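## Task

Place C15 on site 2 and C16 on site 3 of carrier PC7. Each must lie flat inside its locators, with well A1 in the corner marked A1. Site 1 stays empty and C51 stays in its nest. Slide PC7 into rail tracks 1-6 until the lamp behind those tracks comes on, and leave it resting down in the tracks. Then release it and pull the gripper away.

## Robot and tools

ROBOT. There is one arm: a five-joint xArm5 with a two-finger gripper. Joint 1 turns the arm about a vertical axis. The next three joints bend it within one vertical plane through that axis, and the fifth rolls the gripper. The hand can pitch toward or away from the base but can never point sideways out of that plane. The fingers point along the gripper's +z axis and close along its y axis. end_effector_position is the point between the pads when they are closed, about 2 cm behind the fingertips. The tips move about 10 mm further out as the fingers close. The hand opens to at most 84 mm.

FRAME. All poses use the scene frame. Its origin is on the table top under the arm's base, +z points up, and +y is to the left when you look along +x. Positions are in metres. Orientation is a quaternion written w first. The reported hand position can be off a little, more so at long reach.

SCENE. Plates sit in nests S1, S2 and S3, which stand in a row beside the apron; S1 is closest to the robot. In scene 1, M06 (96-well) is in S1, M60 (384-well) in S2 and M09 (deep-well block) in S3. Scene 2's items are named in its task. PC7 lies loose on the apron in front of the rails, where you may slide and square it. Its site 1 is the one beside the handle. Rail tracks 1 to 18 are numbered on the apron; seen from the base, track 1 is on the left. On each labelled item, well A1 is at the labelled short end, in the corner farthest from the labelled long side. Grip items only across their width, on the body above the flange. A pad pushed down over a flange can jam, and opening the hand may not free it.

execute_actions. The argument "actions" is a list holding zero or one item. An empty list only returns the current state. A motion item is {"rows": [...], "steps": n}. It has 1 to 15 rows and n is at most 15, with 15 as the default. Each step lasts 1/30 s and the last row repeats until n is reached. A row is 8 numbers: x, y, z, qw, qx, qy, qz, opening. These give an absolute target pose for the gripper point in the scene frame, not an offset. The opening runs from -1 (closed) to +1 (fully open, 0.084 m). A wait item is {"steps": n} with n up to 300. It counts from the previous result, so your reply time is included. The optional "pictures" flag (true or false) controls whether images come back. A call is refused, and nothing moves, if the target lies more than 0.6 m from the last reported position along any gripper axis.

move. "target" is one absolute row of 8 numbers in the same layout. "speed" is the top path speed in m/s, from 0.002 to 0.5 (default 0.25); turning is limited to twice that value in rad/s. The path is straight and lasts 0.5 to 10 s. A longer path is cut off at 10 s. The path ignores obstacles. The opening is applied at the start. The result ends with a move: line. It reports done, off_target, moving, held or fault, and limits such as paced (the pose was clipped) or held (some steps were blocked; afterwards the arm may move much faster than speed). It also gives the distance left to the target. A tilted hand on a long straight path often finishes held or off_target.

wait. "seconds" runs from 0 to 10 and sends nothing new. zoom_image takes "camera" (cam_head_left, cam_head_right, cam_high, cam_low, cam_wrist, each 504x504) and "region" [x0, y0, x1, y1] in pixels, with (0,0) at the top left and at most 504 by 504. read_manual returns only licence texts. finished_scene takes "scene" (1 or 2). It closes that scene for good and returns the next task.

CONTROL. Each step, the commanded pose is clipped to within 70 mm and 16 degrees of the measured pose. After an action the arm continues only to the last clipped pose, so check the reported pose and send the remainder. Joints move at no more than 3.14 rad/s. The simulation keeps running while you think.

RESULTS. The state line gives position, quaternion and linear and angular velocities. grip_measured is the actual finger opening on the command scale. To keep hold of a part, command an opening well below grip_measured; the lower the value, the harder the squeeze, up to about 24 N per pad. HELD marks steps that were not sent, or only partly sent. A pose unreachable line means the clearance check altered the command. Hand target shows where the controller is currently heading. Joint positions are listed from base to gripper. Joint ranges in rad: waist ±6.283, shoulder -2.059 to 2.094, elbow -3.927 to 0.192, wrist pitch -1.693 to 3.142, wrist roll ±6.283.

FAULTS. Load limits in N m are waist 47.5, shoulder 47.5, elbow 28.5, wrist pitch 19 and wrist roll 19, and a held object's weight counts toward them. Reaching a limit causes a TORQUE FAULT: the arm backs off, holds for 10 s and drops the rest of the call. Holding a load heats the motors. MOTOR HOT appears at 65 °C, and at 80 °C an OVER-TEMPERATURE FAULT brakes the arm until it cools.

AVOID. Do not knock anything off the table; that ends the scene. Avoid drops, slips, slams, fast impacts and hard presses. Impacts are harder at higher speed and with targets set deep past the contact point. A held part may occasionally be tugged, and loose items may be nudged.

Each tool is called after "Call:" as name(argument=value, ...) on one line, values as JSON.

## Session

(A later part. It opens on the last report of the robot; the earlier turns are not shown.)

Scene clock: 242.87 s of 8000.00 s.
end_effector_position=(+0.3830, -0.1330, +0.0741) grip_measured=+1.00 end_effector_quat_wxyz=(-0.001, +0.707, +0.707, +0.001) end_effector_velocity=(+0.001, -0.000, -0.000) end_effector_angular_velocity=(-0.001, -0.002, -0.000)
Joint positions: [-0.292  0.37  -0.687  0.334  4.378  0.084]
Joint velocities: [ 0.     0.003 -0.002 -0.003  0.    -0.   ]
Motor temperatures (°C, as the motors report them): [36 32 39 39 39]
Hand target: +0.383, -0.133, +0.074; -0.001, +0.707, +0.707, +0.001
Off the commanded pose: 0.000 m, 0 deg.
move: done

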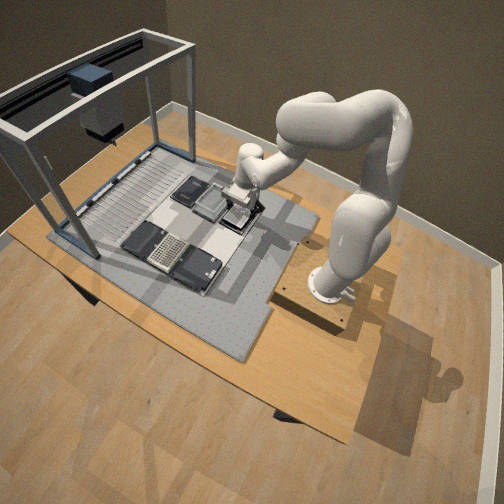

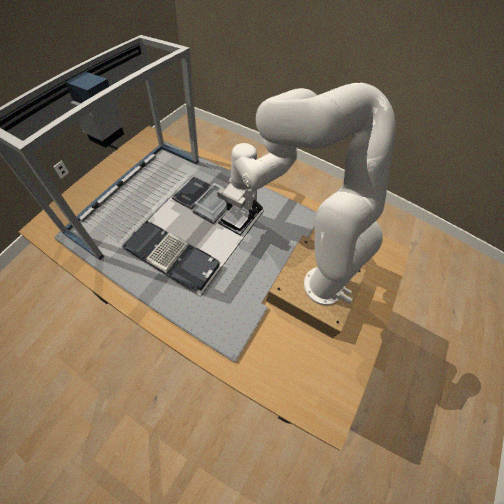

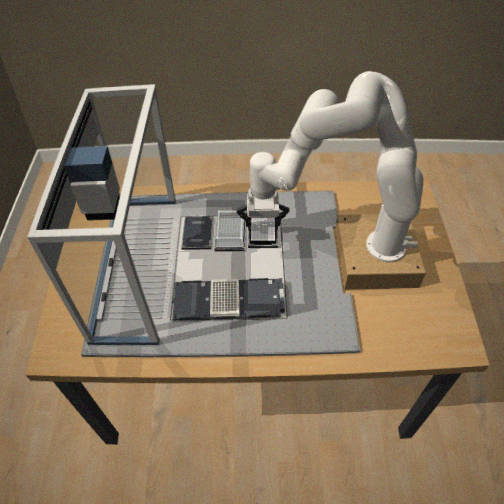

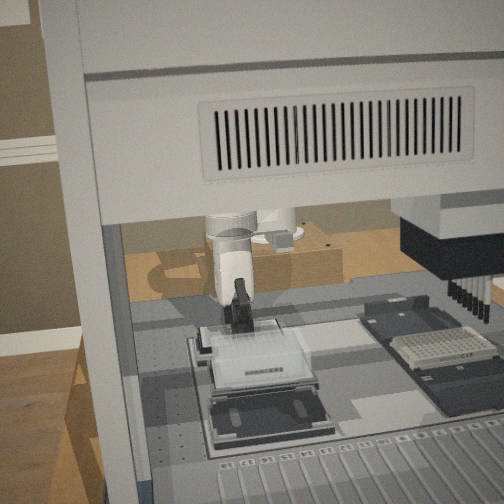

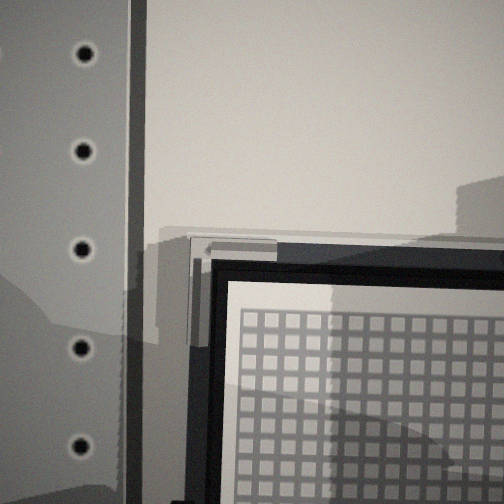

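Call:
move(target=[0.3838,-0.133,0.0715,0,0.7071,0.7071,0,1], speed=0.005)

Call:
move(target=[0.3838,-0.133,0.0715,0,0.7071,0.7071,0,0.6])

Call:
move(target=[0.3838,-0.133,0.15,0,0.7071,0.7071,0,0.6], speed=0.05)

Scene clock: 247.20 s of 8000.00 s.
end_effector_position=(+0.3837, -0.1330, +0.0715) grip_measured=+1.00 end_effector_quat_wxyz=(-0.001, +0.707, +0.707, +0.001) end_effector_velocity=(+0.000, -0.000, -0.000) end_effector_angular_velocity=(+0.000, +0.000, +0.000)
Joint positions: [-0.292  0.38  -0.691  0.328  4.379  0.084]
Joint velocities: [ 0.     0.002 -0.001 -0.     0.     0.   ]
Motor temperatures (°C, as the motors report them): [36 32 39 39 39]
Hand target: +0.384, -0.133, +0.072; -0.001, +0.707, +0.707, +0.001
Off the commanded pose: 0.000 m, 0 deg.
After step 90, 0.60 s passed at rest.
move: done

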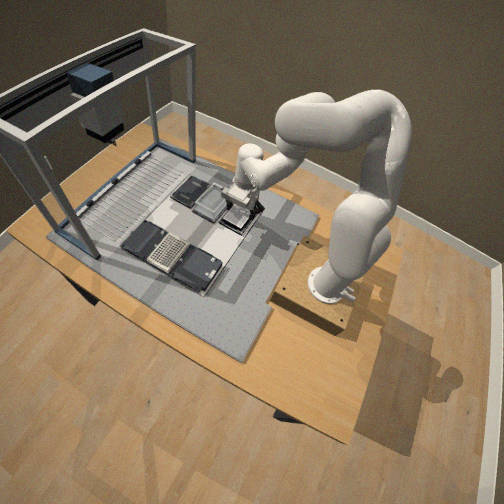

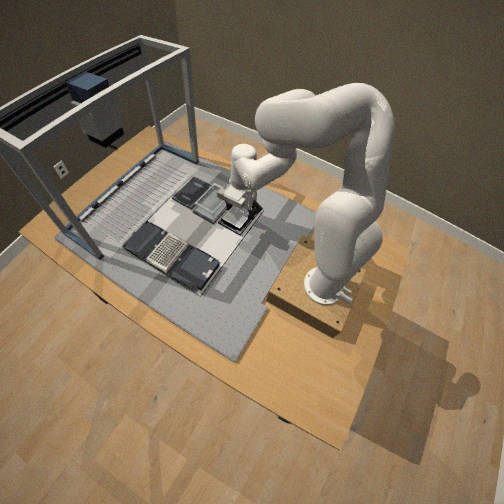

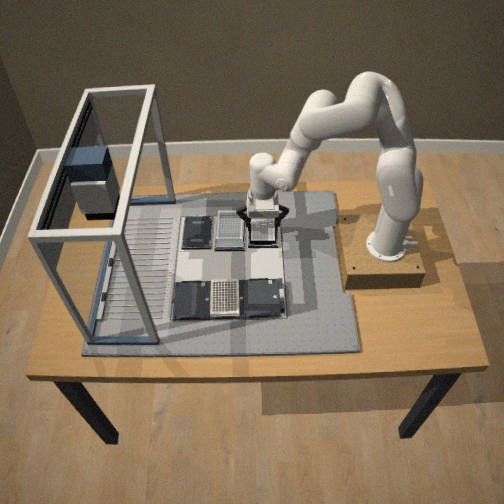

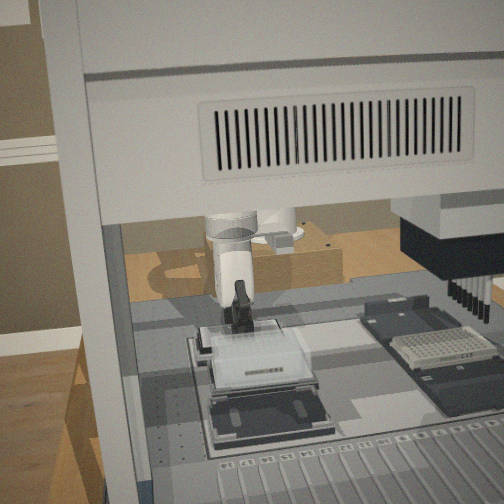

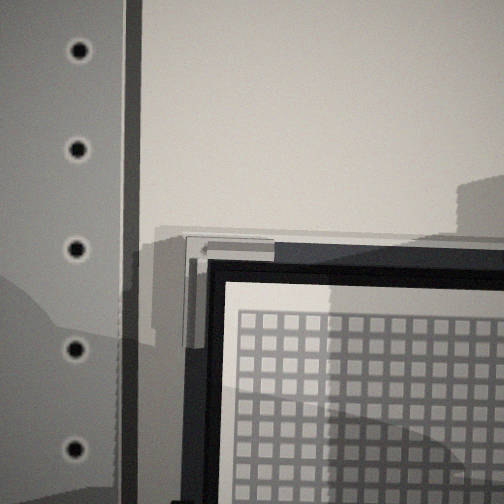

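Scene clock: 247.90 s of 8000.00 s.
end_effector_position=(+0.3836, -0.1330, +0.0715) grip_measured=+0.93 end_effector_quat_wxyz=(-0.001, +0.707, +0.707, +0.001) end_effector_velocity=(-0.000, +0.000, -0.000) end_effector_angular_velocity=(+0.000, +0.001, +0.000)
Joint positions: [-0.292  0.379 -0.691  0.329  4.379  0.082]
Joint velocities: [ 0.     0.001  0.    -0.    -0.     0.   ]
Motor temperatures (°C, as the motors report them): [36 32 39 39 39]
Hand target: +0.384, -0.133, +0.072; -0.001, +0.707, +0.707, +0.001
Off the commanded pose: 0.000 m, 0 deg.
move: done

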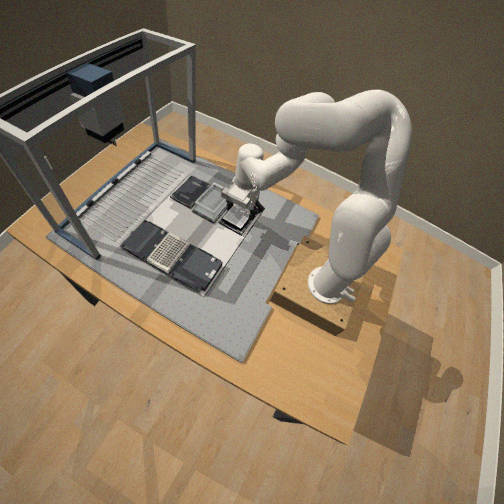

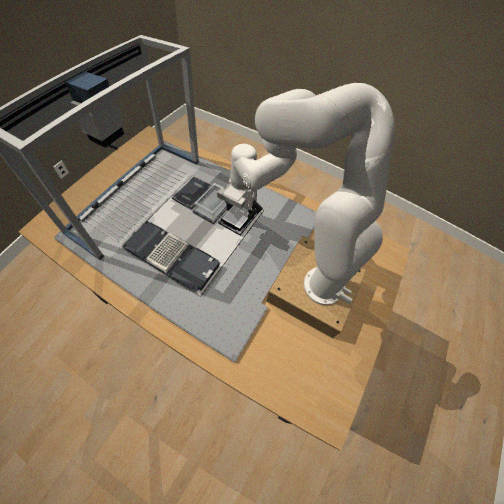

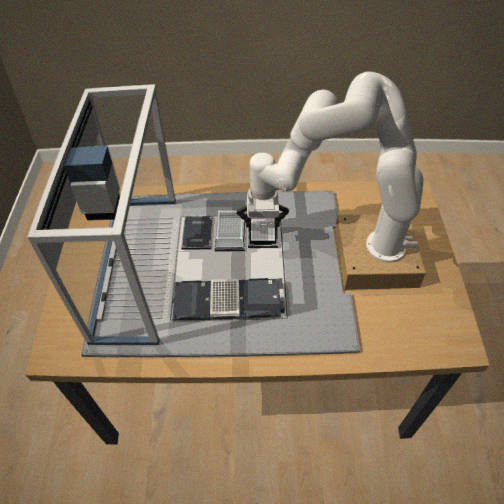

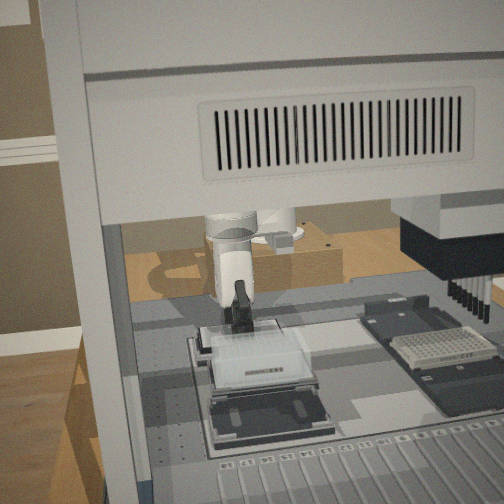

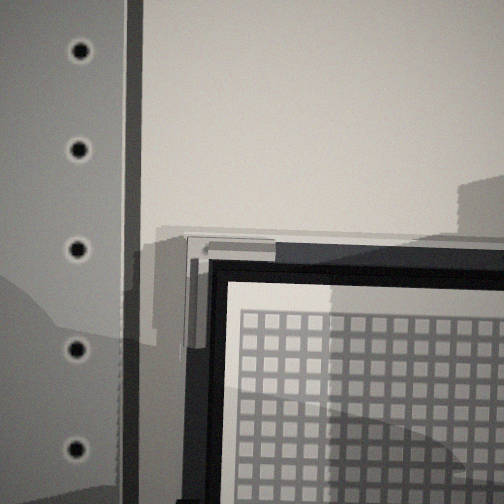

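Scene clock: 249.80 s of 8000.00 s.
end_effector_position=(+0.3837, -0.1330, +0.1497) grip_measured=+0.93 end_effector_quat_wxyz=(-0.001, +0.707, +0.707, +0.001) end_effector_velocity=(-0.001, +0.000, +0.000) end_effector_angular_velocity=(+0.001, +0.003, -0.000)
Joint positions: [-0.291  0.14  -0.68   0.557  4.379  0.081]
Joint velocities: [-0.    -0.002  0.001  0.005  0.    -0.   ]
Motor temperatures (°C, as the motors report them): [36 31 39 39 39]
Hand target: +0.384, -0.133, +0.150; -0.001, +0.707, +0.707, +0.001
Off the commanded pose: 0.000 m, 0 deg.
move: done

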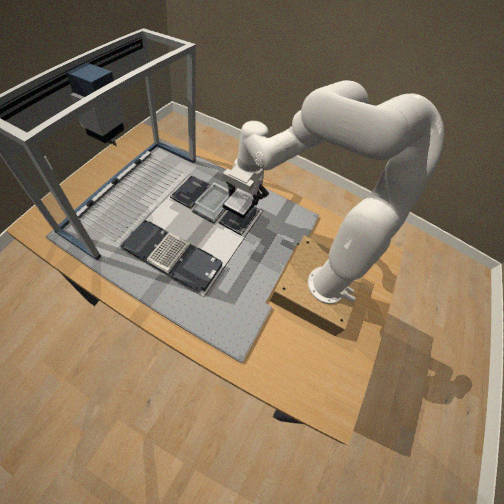

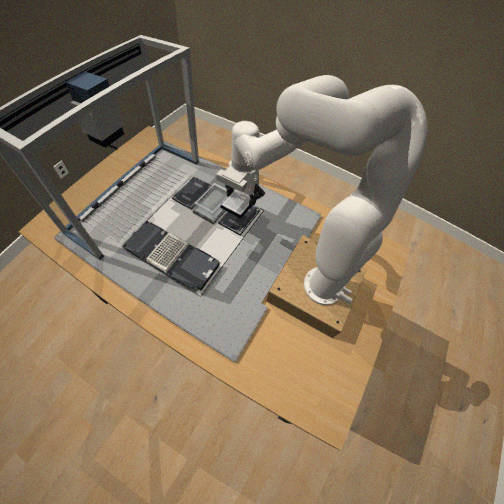

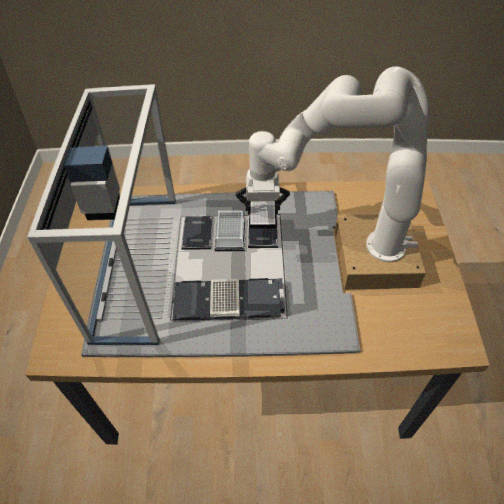

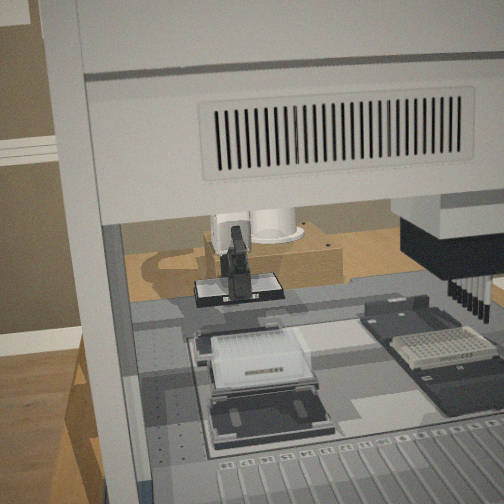

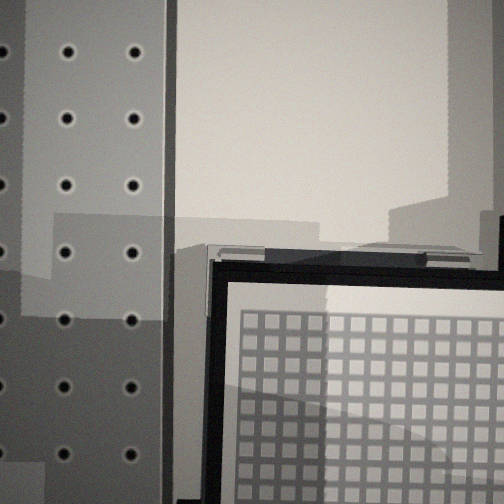

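Call:
move(target=[0.6105,0.139,0.14,0,0.699,0.715,0,0.6], speed=0.18)

Call:
move(target=[0.6105,0.139,0.088,0,0.699,0.715,0,0.6], speed=0.03)

Call:
zoom_image(camera="cam_low", region=[370,290,504,420])

Scene clock: 257.17 s of 8000.00 s.
end_effector_position=(+0.6108, +0.1379, +0.1400) grip_measured=+0.93 end_effector_quat_wxyz=(+0.003, +0.699, +0.715, -0.002) end_effector_velocity=(+0.002, +0.002, +0.001) end_effector_angular_velocity=(-0.001, +0.002, +0.002)
Joint positions: [ 0.264  0.789 -1.68   0.907  4.912  0.081]
Joint velocities: [ 0.003  0.009 -0.018  0.011  0.001  0.   ]
Motor temperatures (°C, as the motors report them): [36 31 39 39 39]
Hand target: +0.611, +0.138, +0.140; +0.003, +0.699, +0.715, -0.002
Off the commanded pose: 0.001 m, 0 deg.
After step 90, 1.90 s passed at rest.
move: done

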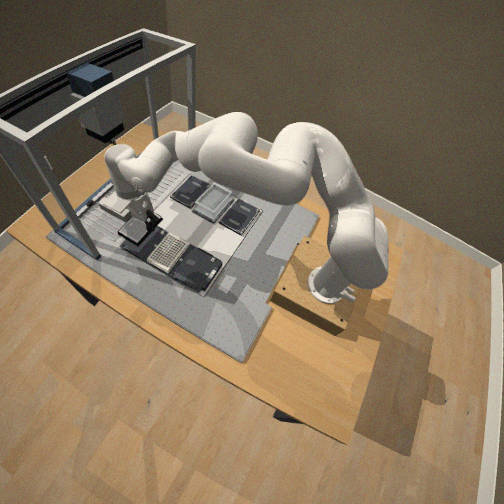

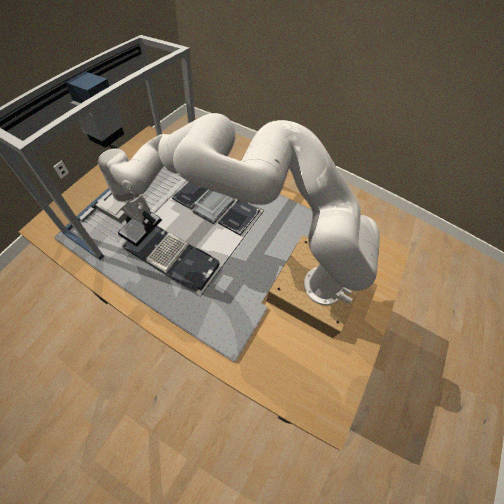

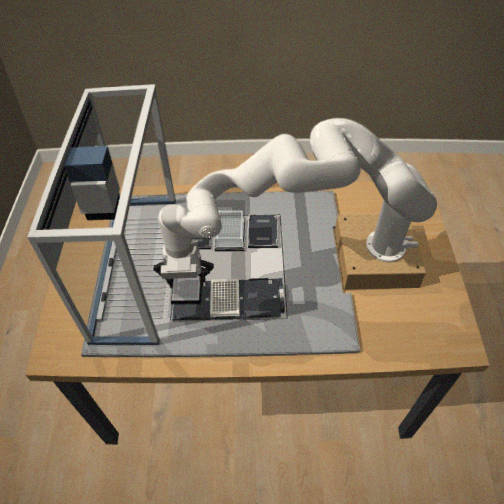

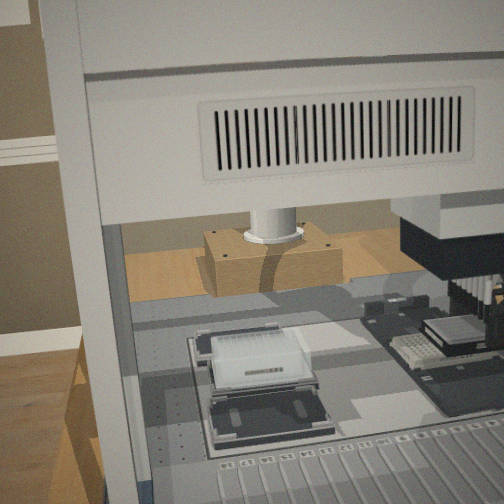

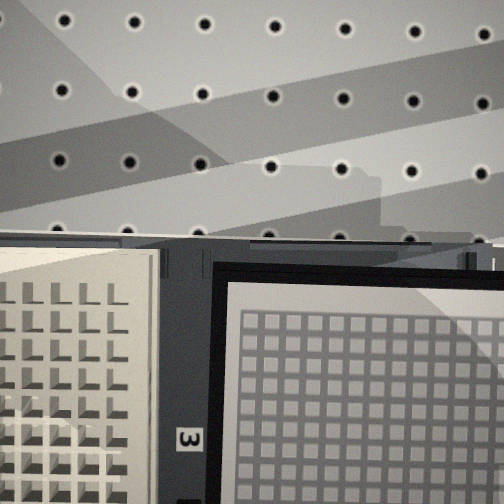

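Scene clock: 259.20 s of 8000.00 s.
end_effector_position=(+0.6105, +0.1390, +0.0882) grip_measured=+0.93 end_effector_quat_wxyz=(+0.003, +0.699, +0.715, -0.002) end_effector_velocity=(+0.002, +0.001, +0.002) end_effector_angular_velocity=(+0.001, -0.006, +0.000)
Joint positions: [ 0.266  0.886 -1.685  0.816  4.914  0.081]
Joint velocities: [ 0.    -0.    -0.004 -0.001  0.    -0.   ]
Motor temperatures (°C, as the motors report them): [36 32 39 39 39]
Hand target: +0.610, +0.139, +0.088; +0.003, +0.699, +0.715, -0.002
Off the commanded pose: 0.000 m, 0 deg.
move: done

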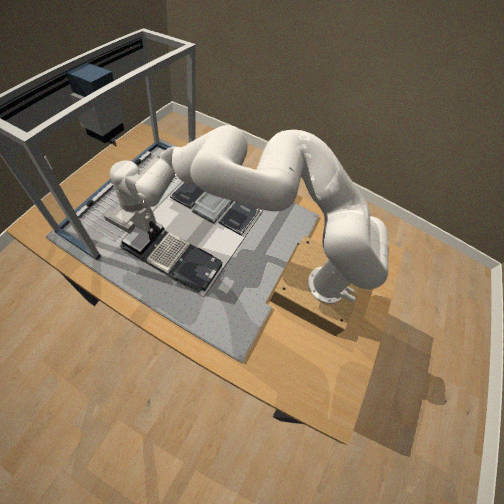

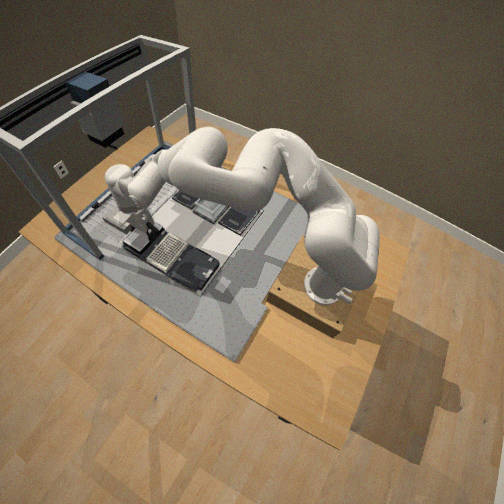

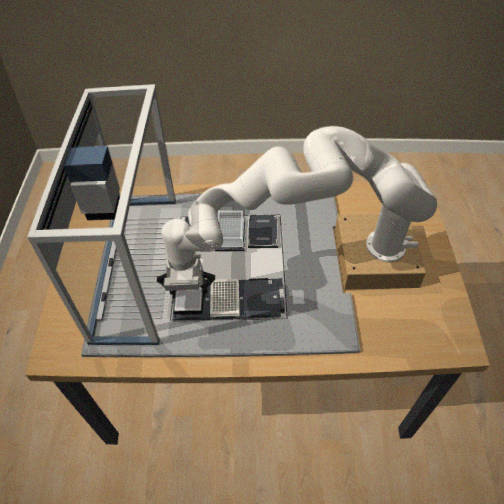

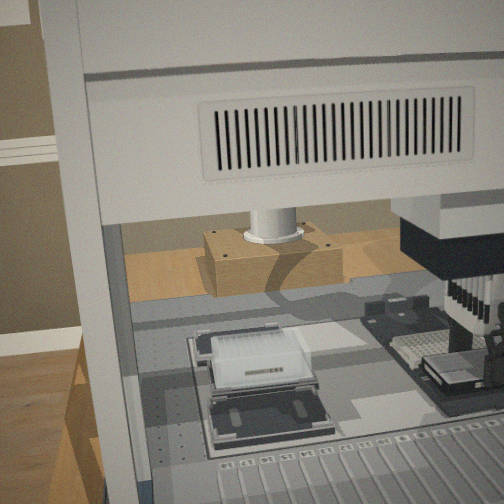

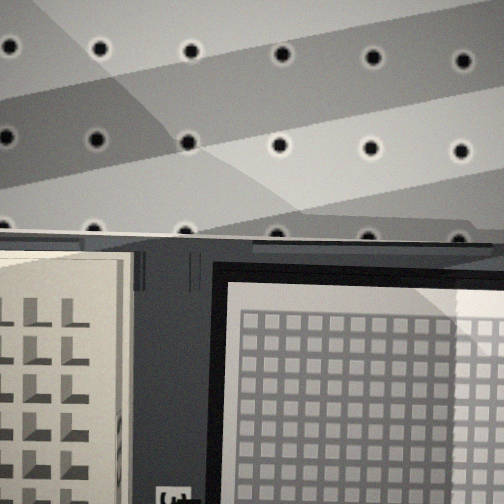

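Region (370, 290, 504, 420) of cam_low's 504x504 image, scaled by 3.761, with more detail than that image has; it fills the top 489 rows of this view, and the rest is white.

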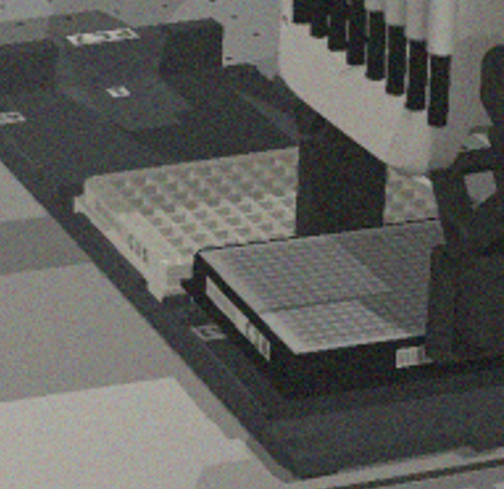

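Call:
move(target=[0.610,0.1395,0.077,0,0.699,0.715,0,0.6], speed=0.008)

Call:
move(target=[0.610,0.1395,0.0725,0,0.699,0.715,0,0.6], speed=0.005)

Scene clock: 266.83 s of 8000.00 s.
end_effector_position=(+0.6101, +0.1395, +0.0772) grip_measured=+0.93 end_effector_quat_wxyz=(+0.003, +0.699, +0.715, -0.002) end_effector_velocity=(+0.001, +0.000, -0.000) end_effector_angular_velocity=(+0.001, -0.003, +0.000)
Joint positions: [ 0.267  0.907 -1.688  0.797  4.915  0.081]
Joint velocities: [ 0.     0.001 -0.001 -0.003  0.    -0.   ]
Motor temperatures (°C, as the motors report them): [36 32 40 39 39]
Hand target: +0.610, +0.139, +0.077; +0.003, +0.699, +0.715, -0.002
Off the commanded pose: 0.000 m, 0 deg.
After step 90, 3.03 s passed at rest.
move: done

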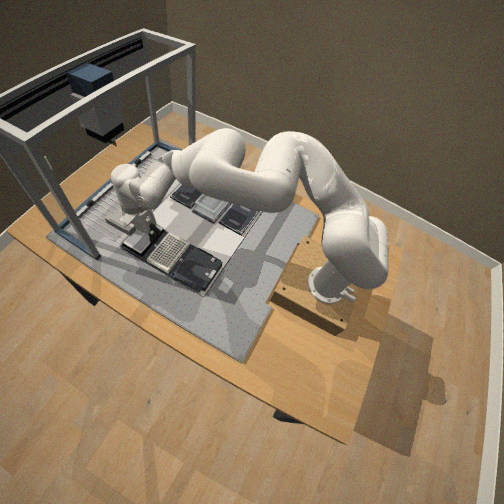

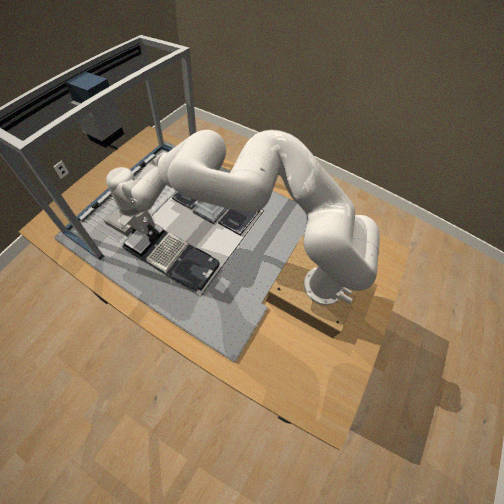

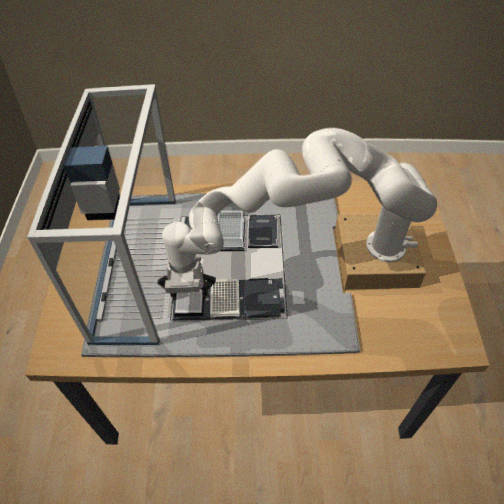

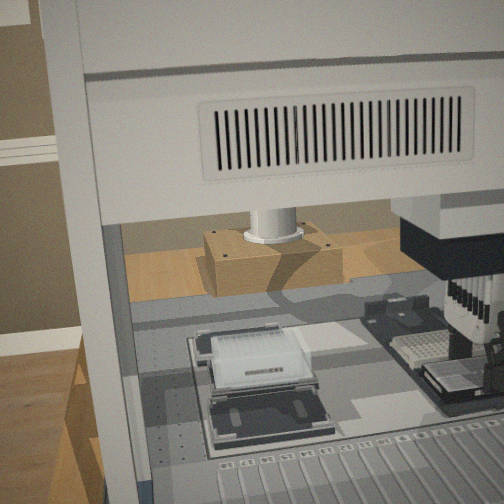

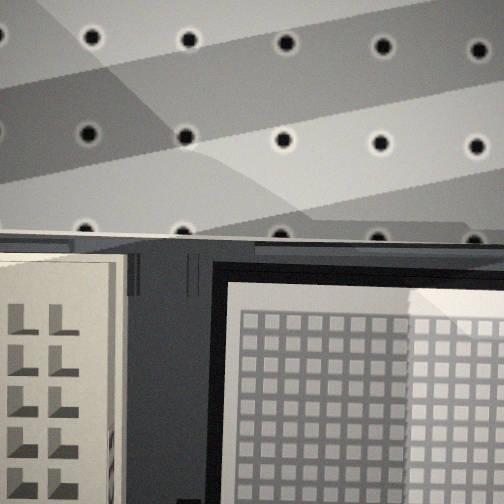

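Scene clock: 268.00 s of 8000.00 s.
end_effector_position=(+0.6110, +0.1401, +0.0740) grip_measured=+0.93 end_effector_quat_wxyz=(+0.004, +0.699, +0.715, -0.000) end_effector_velocity=(-0.000, -0.000, -0.001) end_effector_angular_velocity=(-0.000, +0.001, +0.000)
Joint positions: [ 0.268  0.915 -1.692  0.79   4.915  0.082]
Joint velocities: [-0.     0.002  0.001 -0.002 -0.001  0.   ]
Motor temperatures (°C, as the motors report them): [36 32 40 39 39]
Hand target: +0.610, +0.139, +0.073; +0.003, +0.699, +0.715, -0.002
Off the commanded pose: 0.002 m, 0 deg.
move: done

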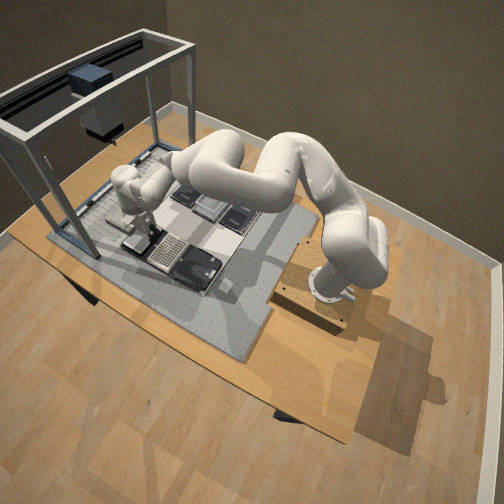

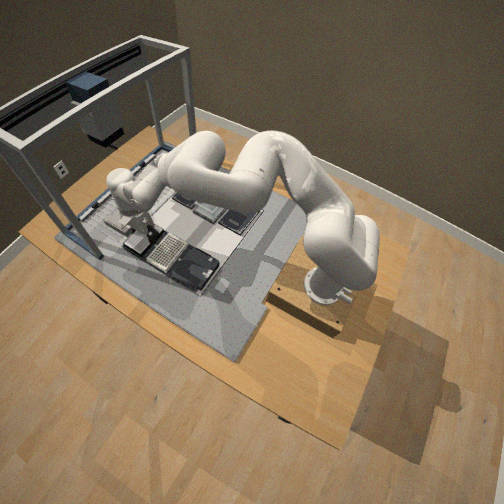

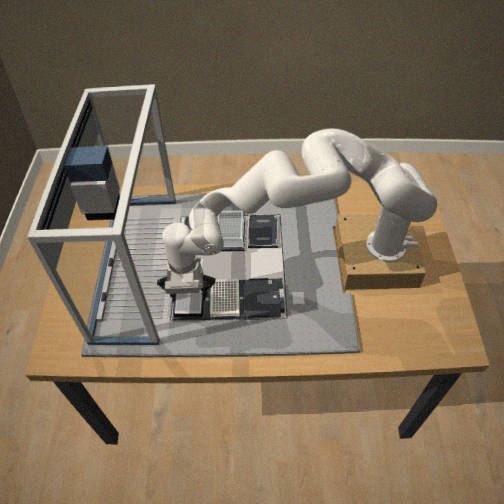

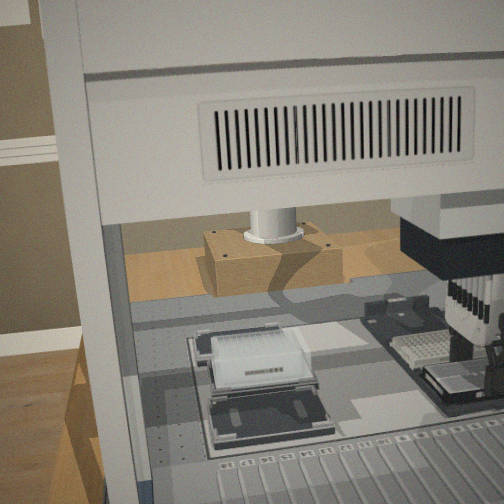

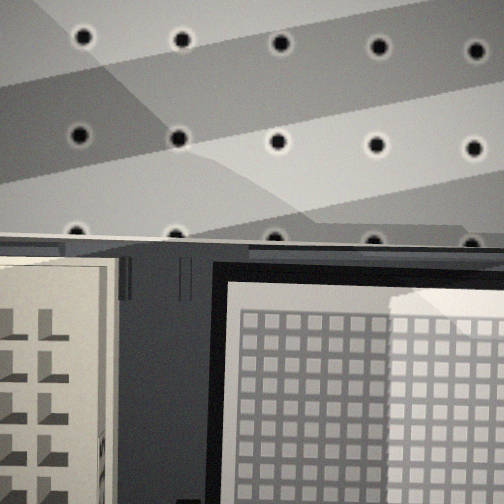

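Call:
move(target=[0.610,0.1395,0.074,0,0.699,0.715,0,1], speed=0.005)

Call:
move(target=[0.610,0.1395,0.17,0,0.699,0.715,0,1], speed=0.05)

Scene clock: 272.23 s of 8000.00 s.
end_effector_position=(+0.6096, +0.1394, +0.0736) grip_measured=+1.00 end_effector_quat_wxyz=(+0.002, +0.699, +0.715, -0.002) end_effector_velocity=(+0.002, +0.000, +0.003) end_effector_angular_velocity=(+0.001, -0.005, +0.000)
Joint positions: [ 0.268  0.914 -1.689  0.793  4.915  0.084]
Joint velocities: [-0.    -0.002 -0.003  0.    -0.    -0.   ]
Motor temperatures (°C, as the motors report them): [36 32 39 39 39]
Hand target: +0.610, +0.139, +0.074; +0.003, +0.699, +0.715, -0.002
Off the commanded pose: 0.001 m, 0 deg.
After step 90, 0.37 s passed at rest.
move: done

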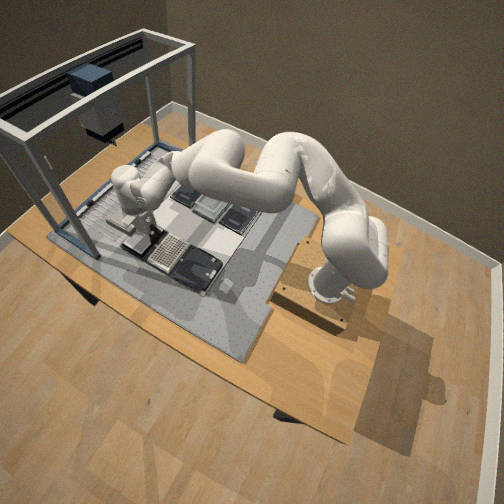

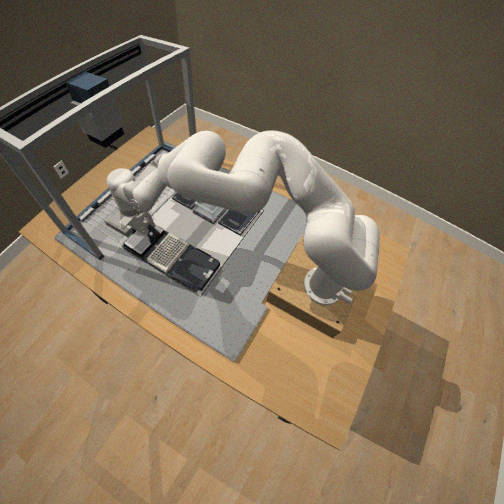

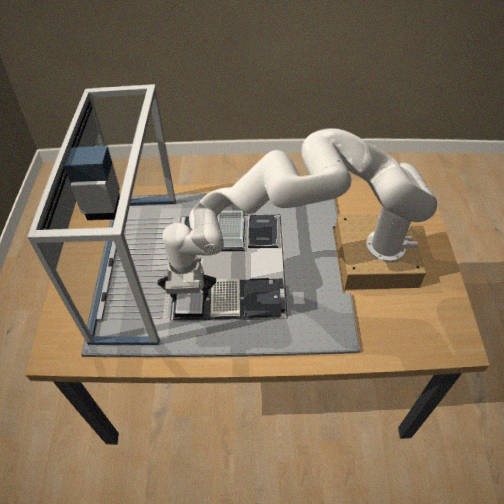

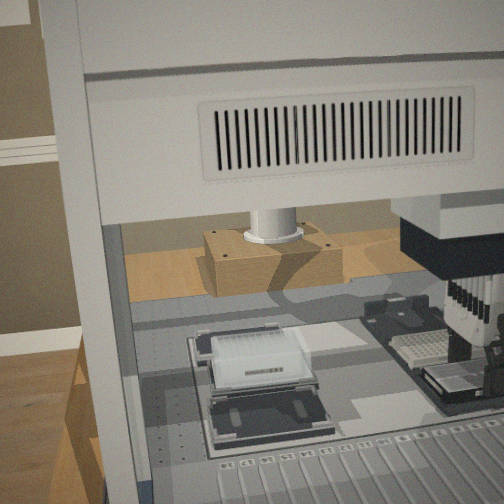

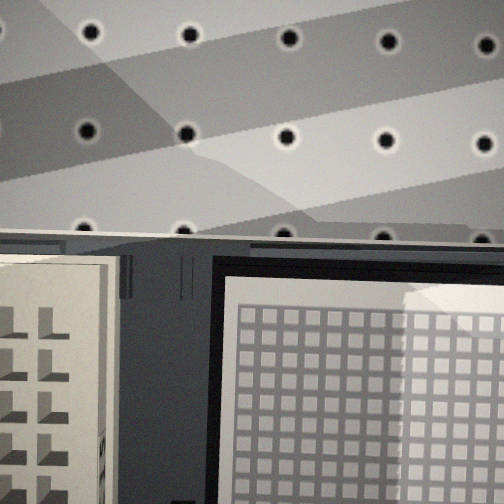

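Scene clock: 274.50 s of 8000.00 s.
end_effector_position=(+0.6099, +0.1395, +0.1696) grip_measured=+1.00 end_effector_quat_wxyz=(+0.003, +0.699, +0.715, -0.002) end_effector_velocity=(-0.002, -0.000, -0.001) end_effector_angular_velocity=(-0.001, +0.006, +0.001)
Joint positions: [ 0.267  0.74  -1.688  0.964  4.914  0.084]
Joint velocities: [-0.     0.001  0.001  0.004 -0.001 -0.   ]
Motor temperatures (°C, as the motors report them): [36 32 40 39 39]
Hand target: +0.610, +0.140, +0.170; +0.003, +0.699, +0.715, -0.002
Off the commanded pose: 0.000 m, 0 deg.
move: done

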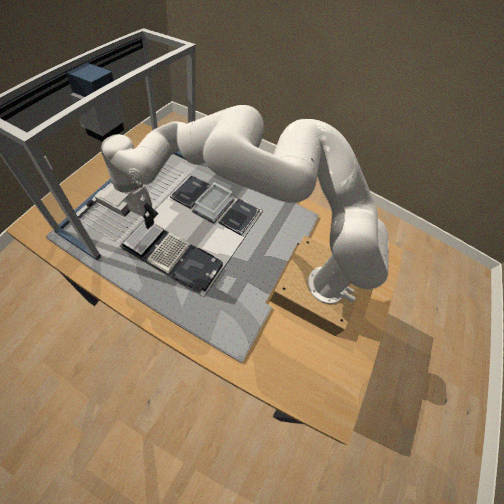

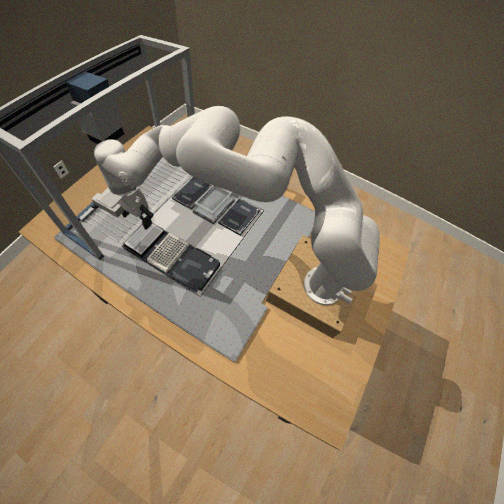

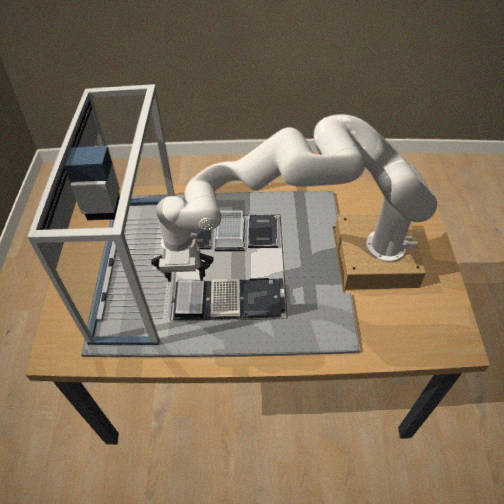

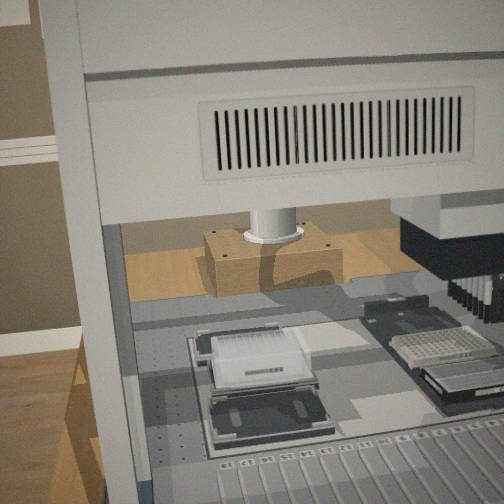

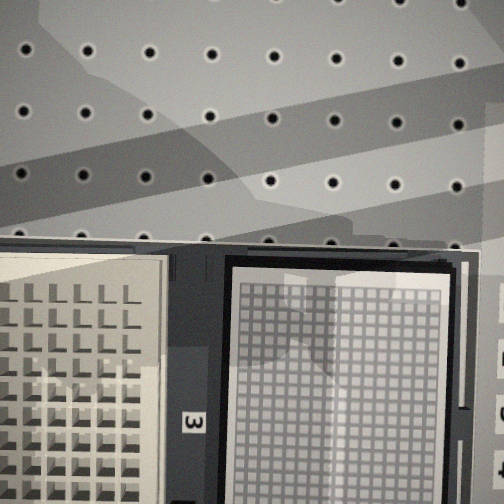

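Call:
move(target=[0.643,0.115,0.22,0,0.699,0.715,0,1], speed=0.08)

Call:
zoom_image(camera="cam_wrist", region=[0,150,504,400])

Scene clock: 282.63 s of 8000.00 s.
end_effector_position=(+0.6427, +0.1151, +0.2195) grip_measured=+1.00 end_effector_quat_wxyz=(+0.002, +0.699, +0.715, -0.002) end_effector_velocity=(+0.000, +0.000, -0.001) end_effector_angular_velocity=(-0.001, +0.007, +0.002)
Joint positions: [ 0.219  0.791 -1.923  1.148  4.866  0.084]
Joint velocities: [ 0.     0.009 -0.015  0.013 -0.002  0.   ]
Motor temperatures (°C, as the motors report them): [36 32 40 39 39]
Hand target: +0.643, +0.115, +0.220; +0.002, +0.699, +0.715, -0.002
Off the commanded pose: 0.001 m, 0 deg.
After step 90, 3.97 s passed at rest.
move: done

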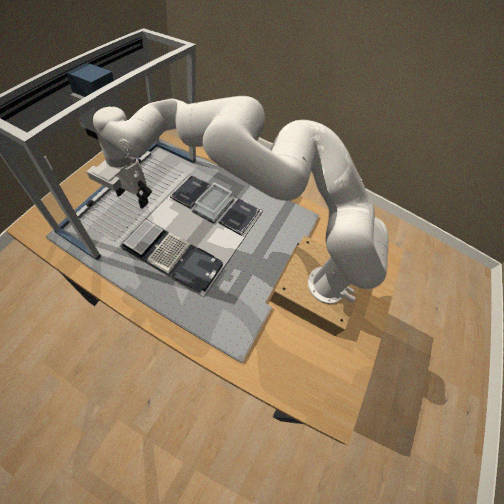

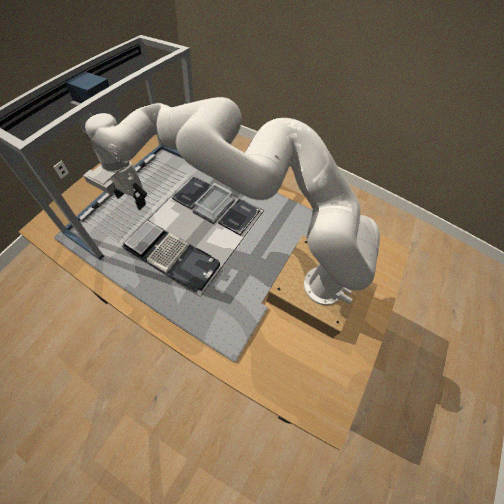

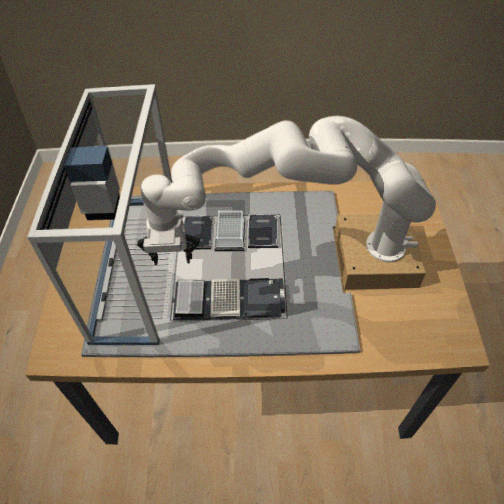

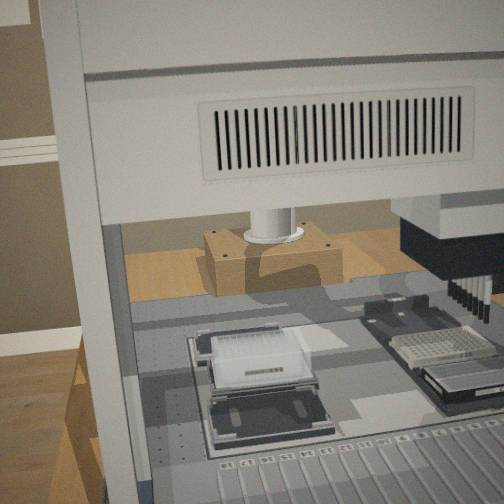

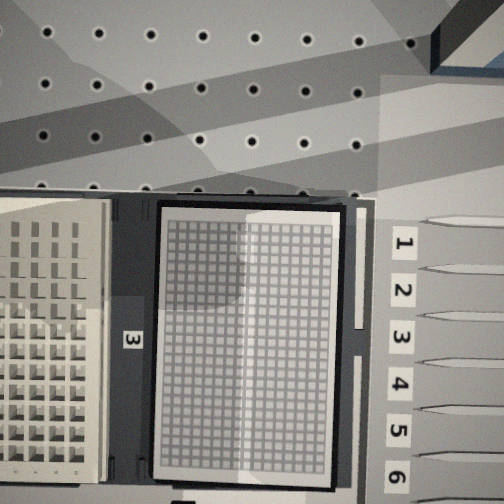

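Region (0, 150, 504, 400) of cam_wrist's 504x504 image, scaled by 1.000; it fills the top 250 rows of this view, and the rest is white.

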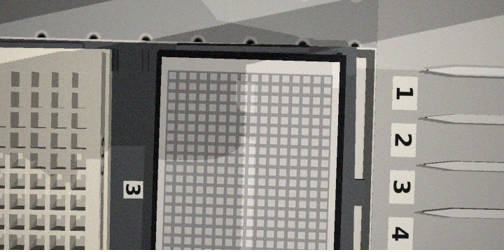

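Call:
zoom_image(camera="cam_wrist", region=[90,180,390,260])

Call:
zoom_image(camera="cam_wrist", region=[90,430,390,504])

Region (90, 180, 390, 260) of cam_wrist's 504x504 image, scaled by 1.680, with more detail than that image has; it fills the top 134 rows of this view, and the rest is white.

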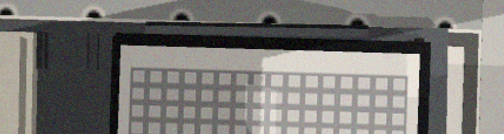

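Region (90, 430, 390, 504) of cam_wrist's 504x504 image, scaled by 1.680, with more detail than that image has; it fills the top 124 rows of this view, and the rest is white.

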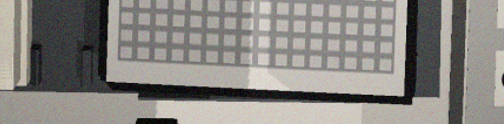

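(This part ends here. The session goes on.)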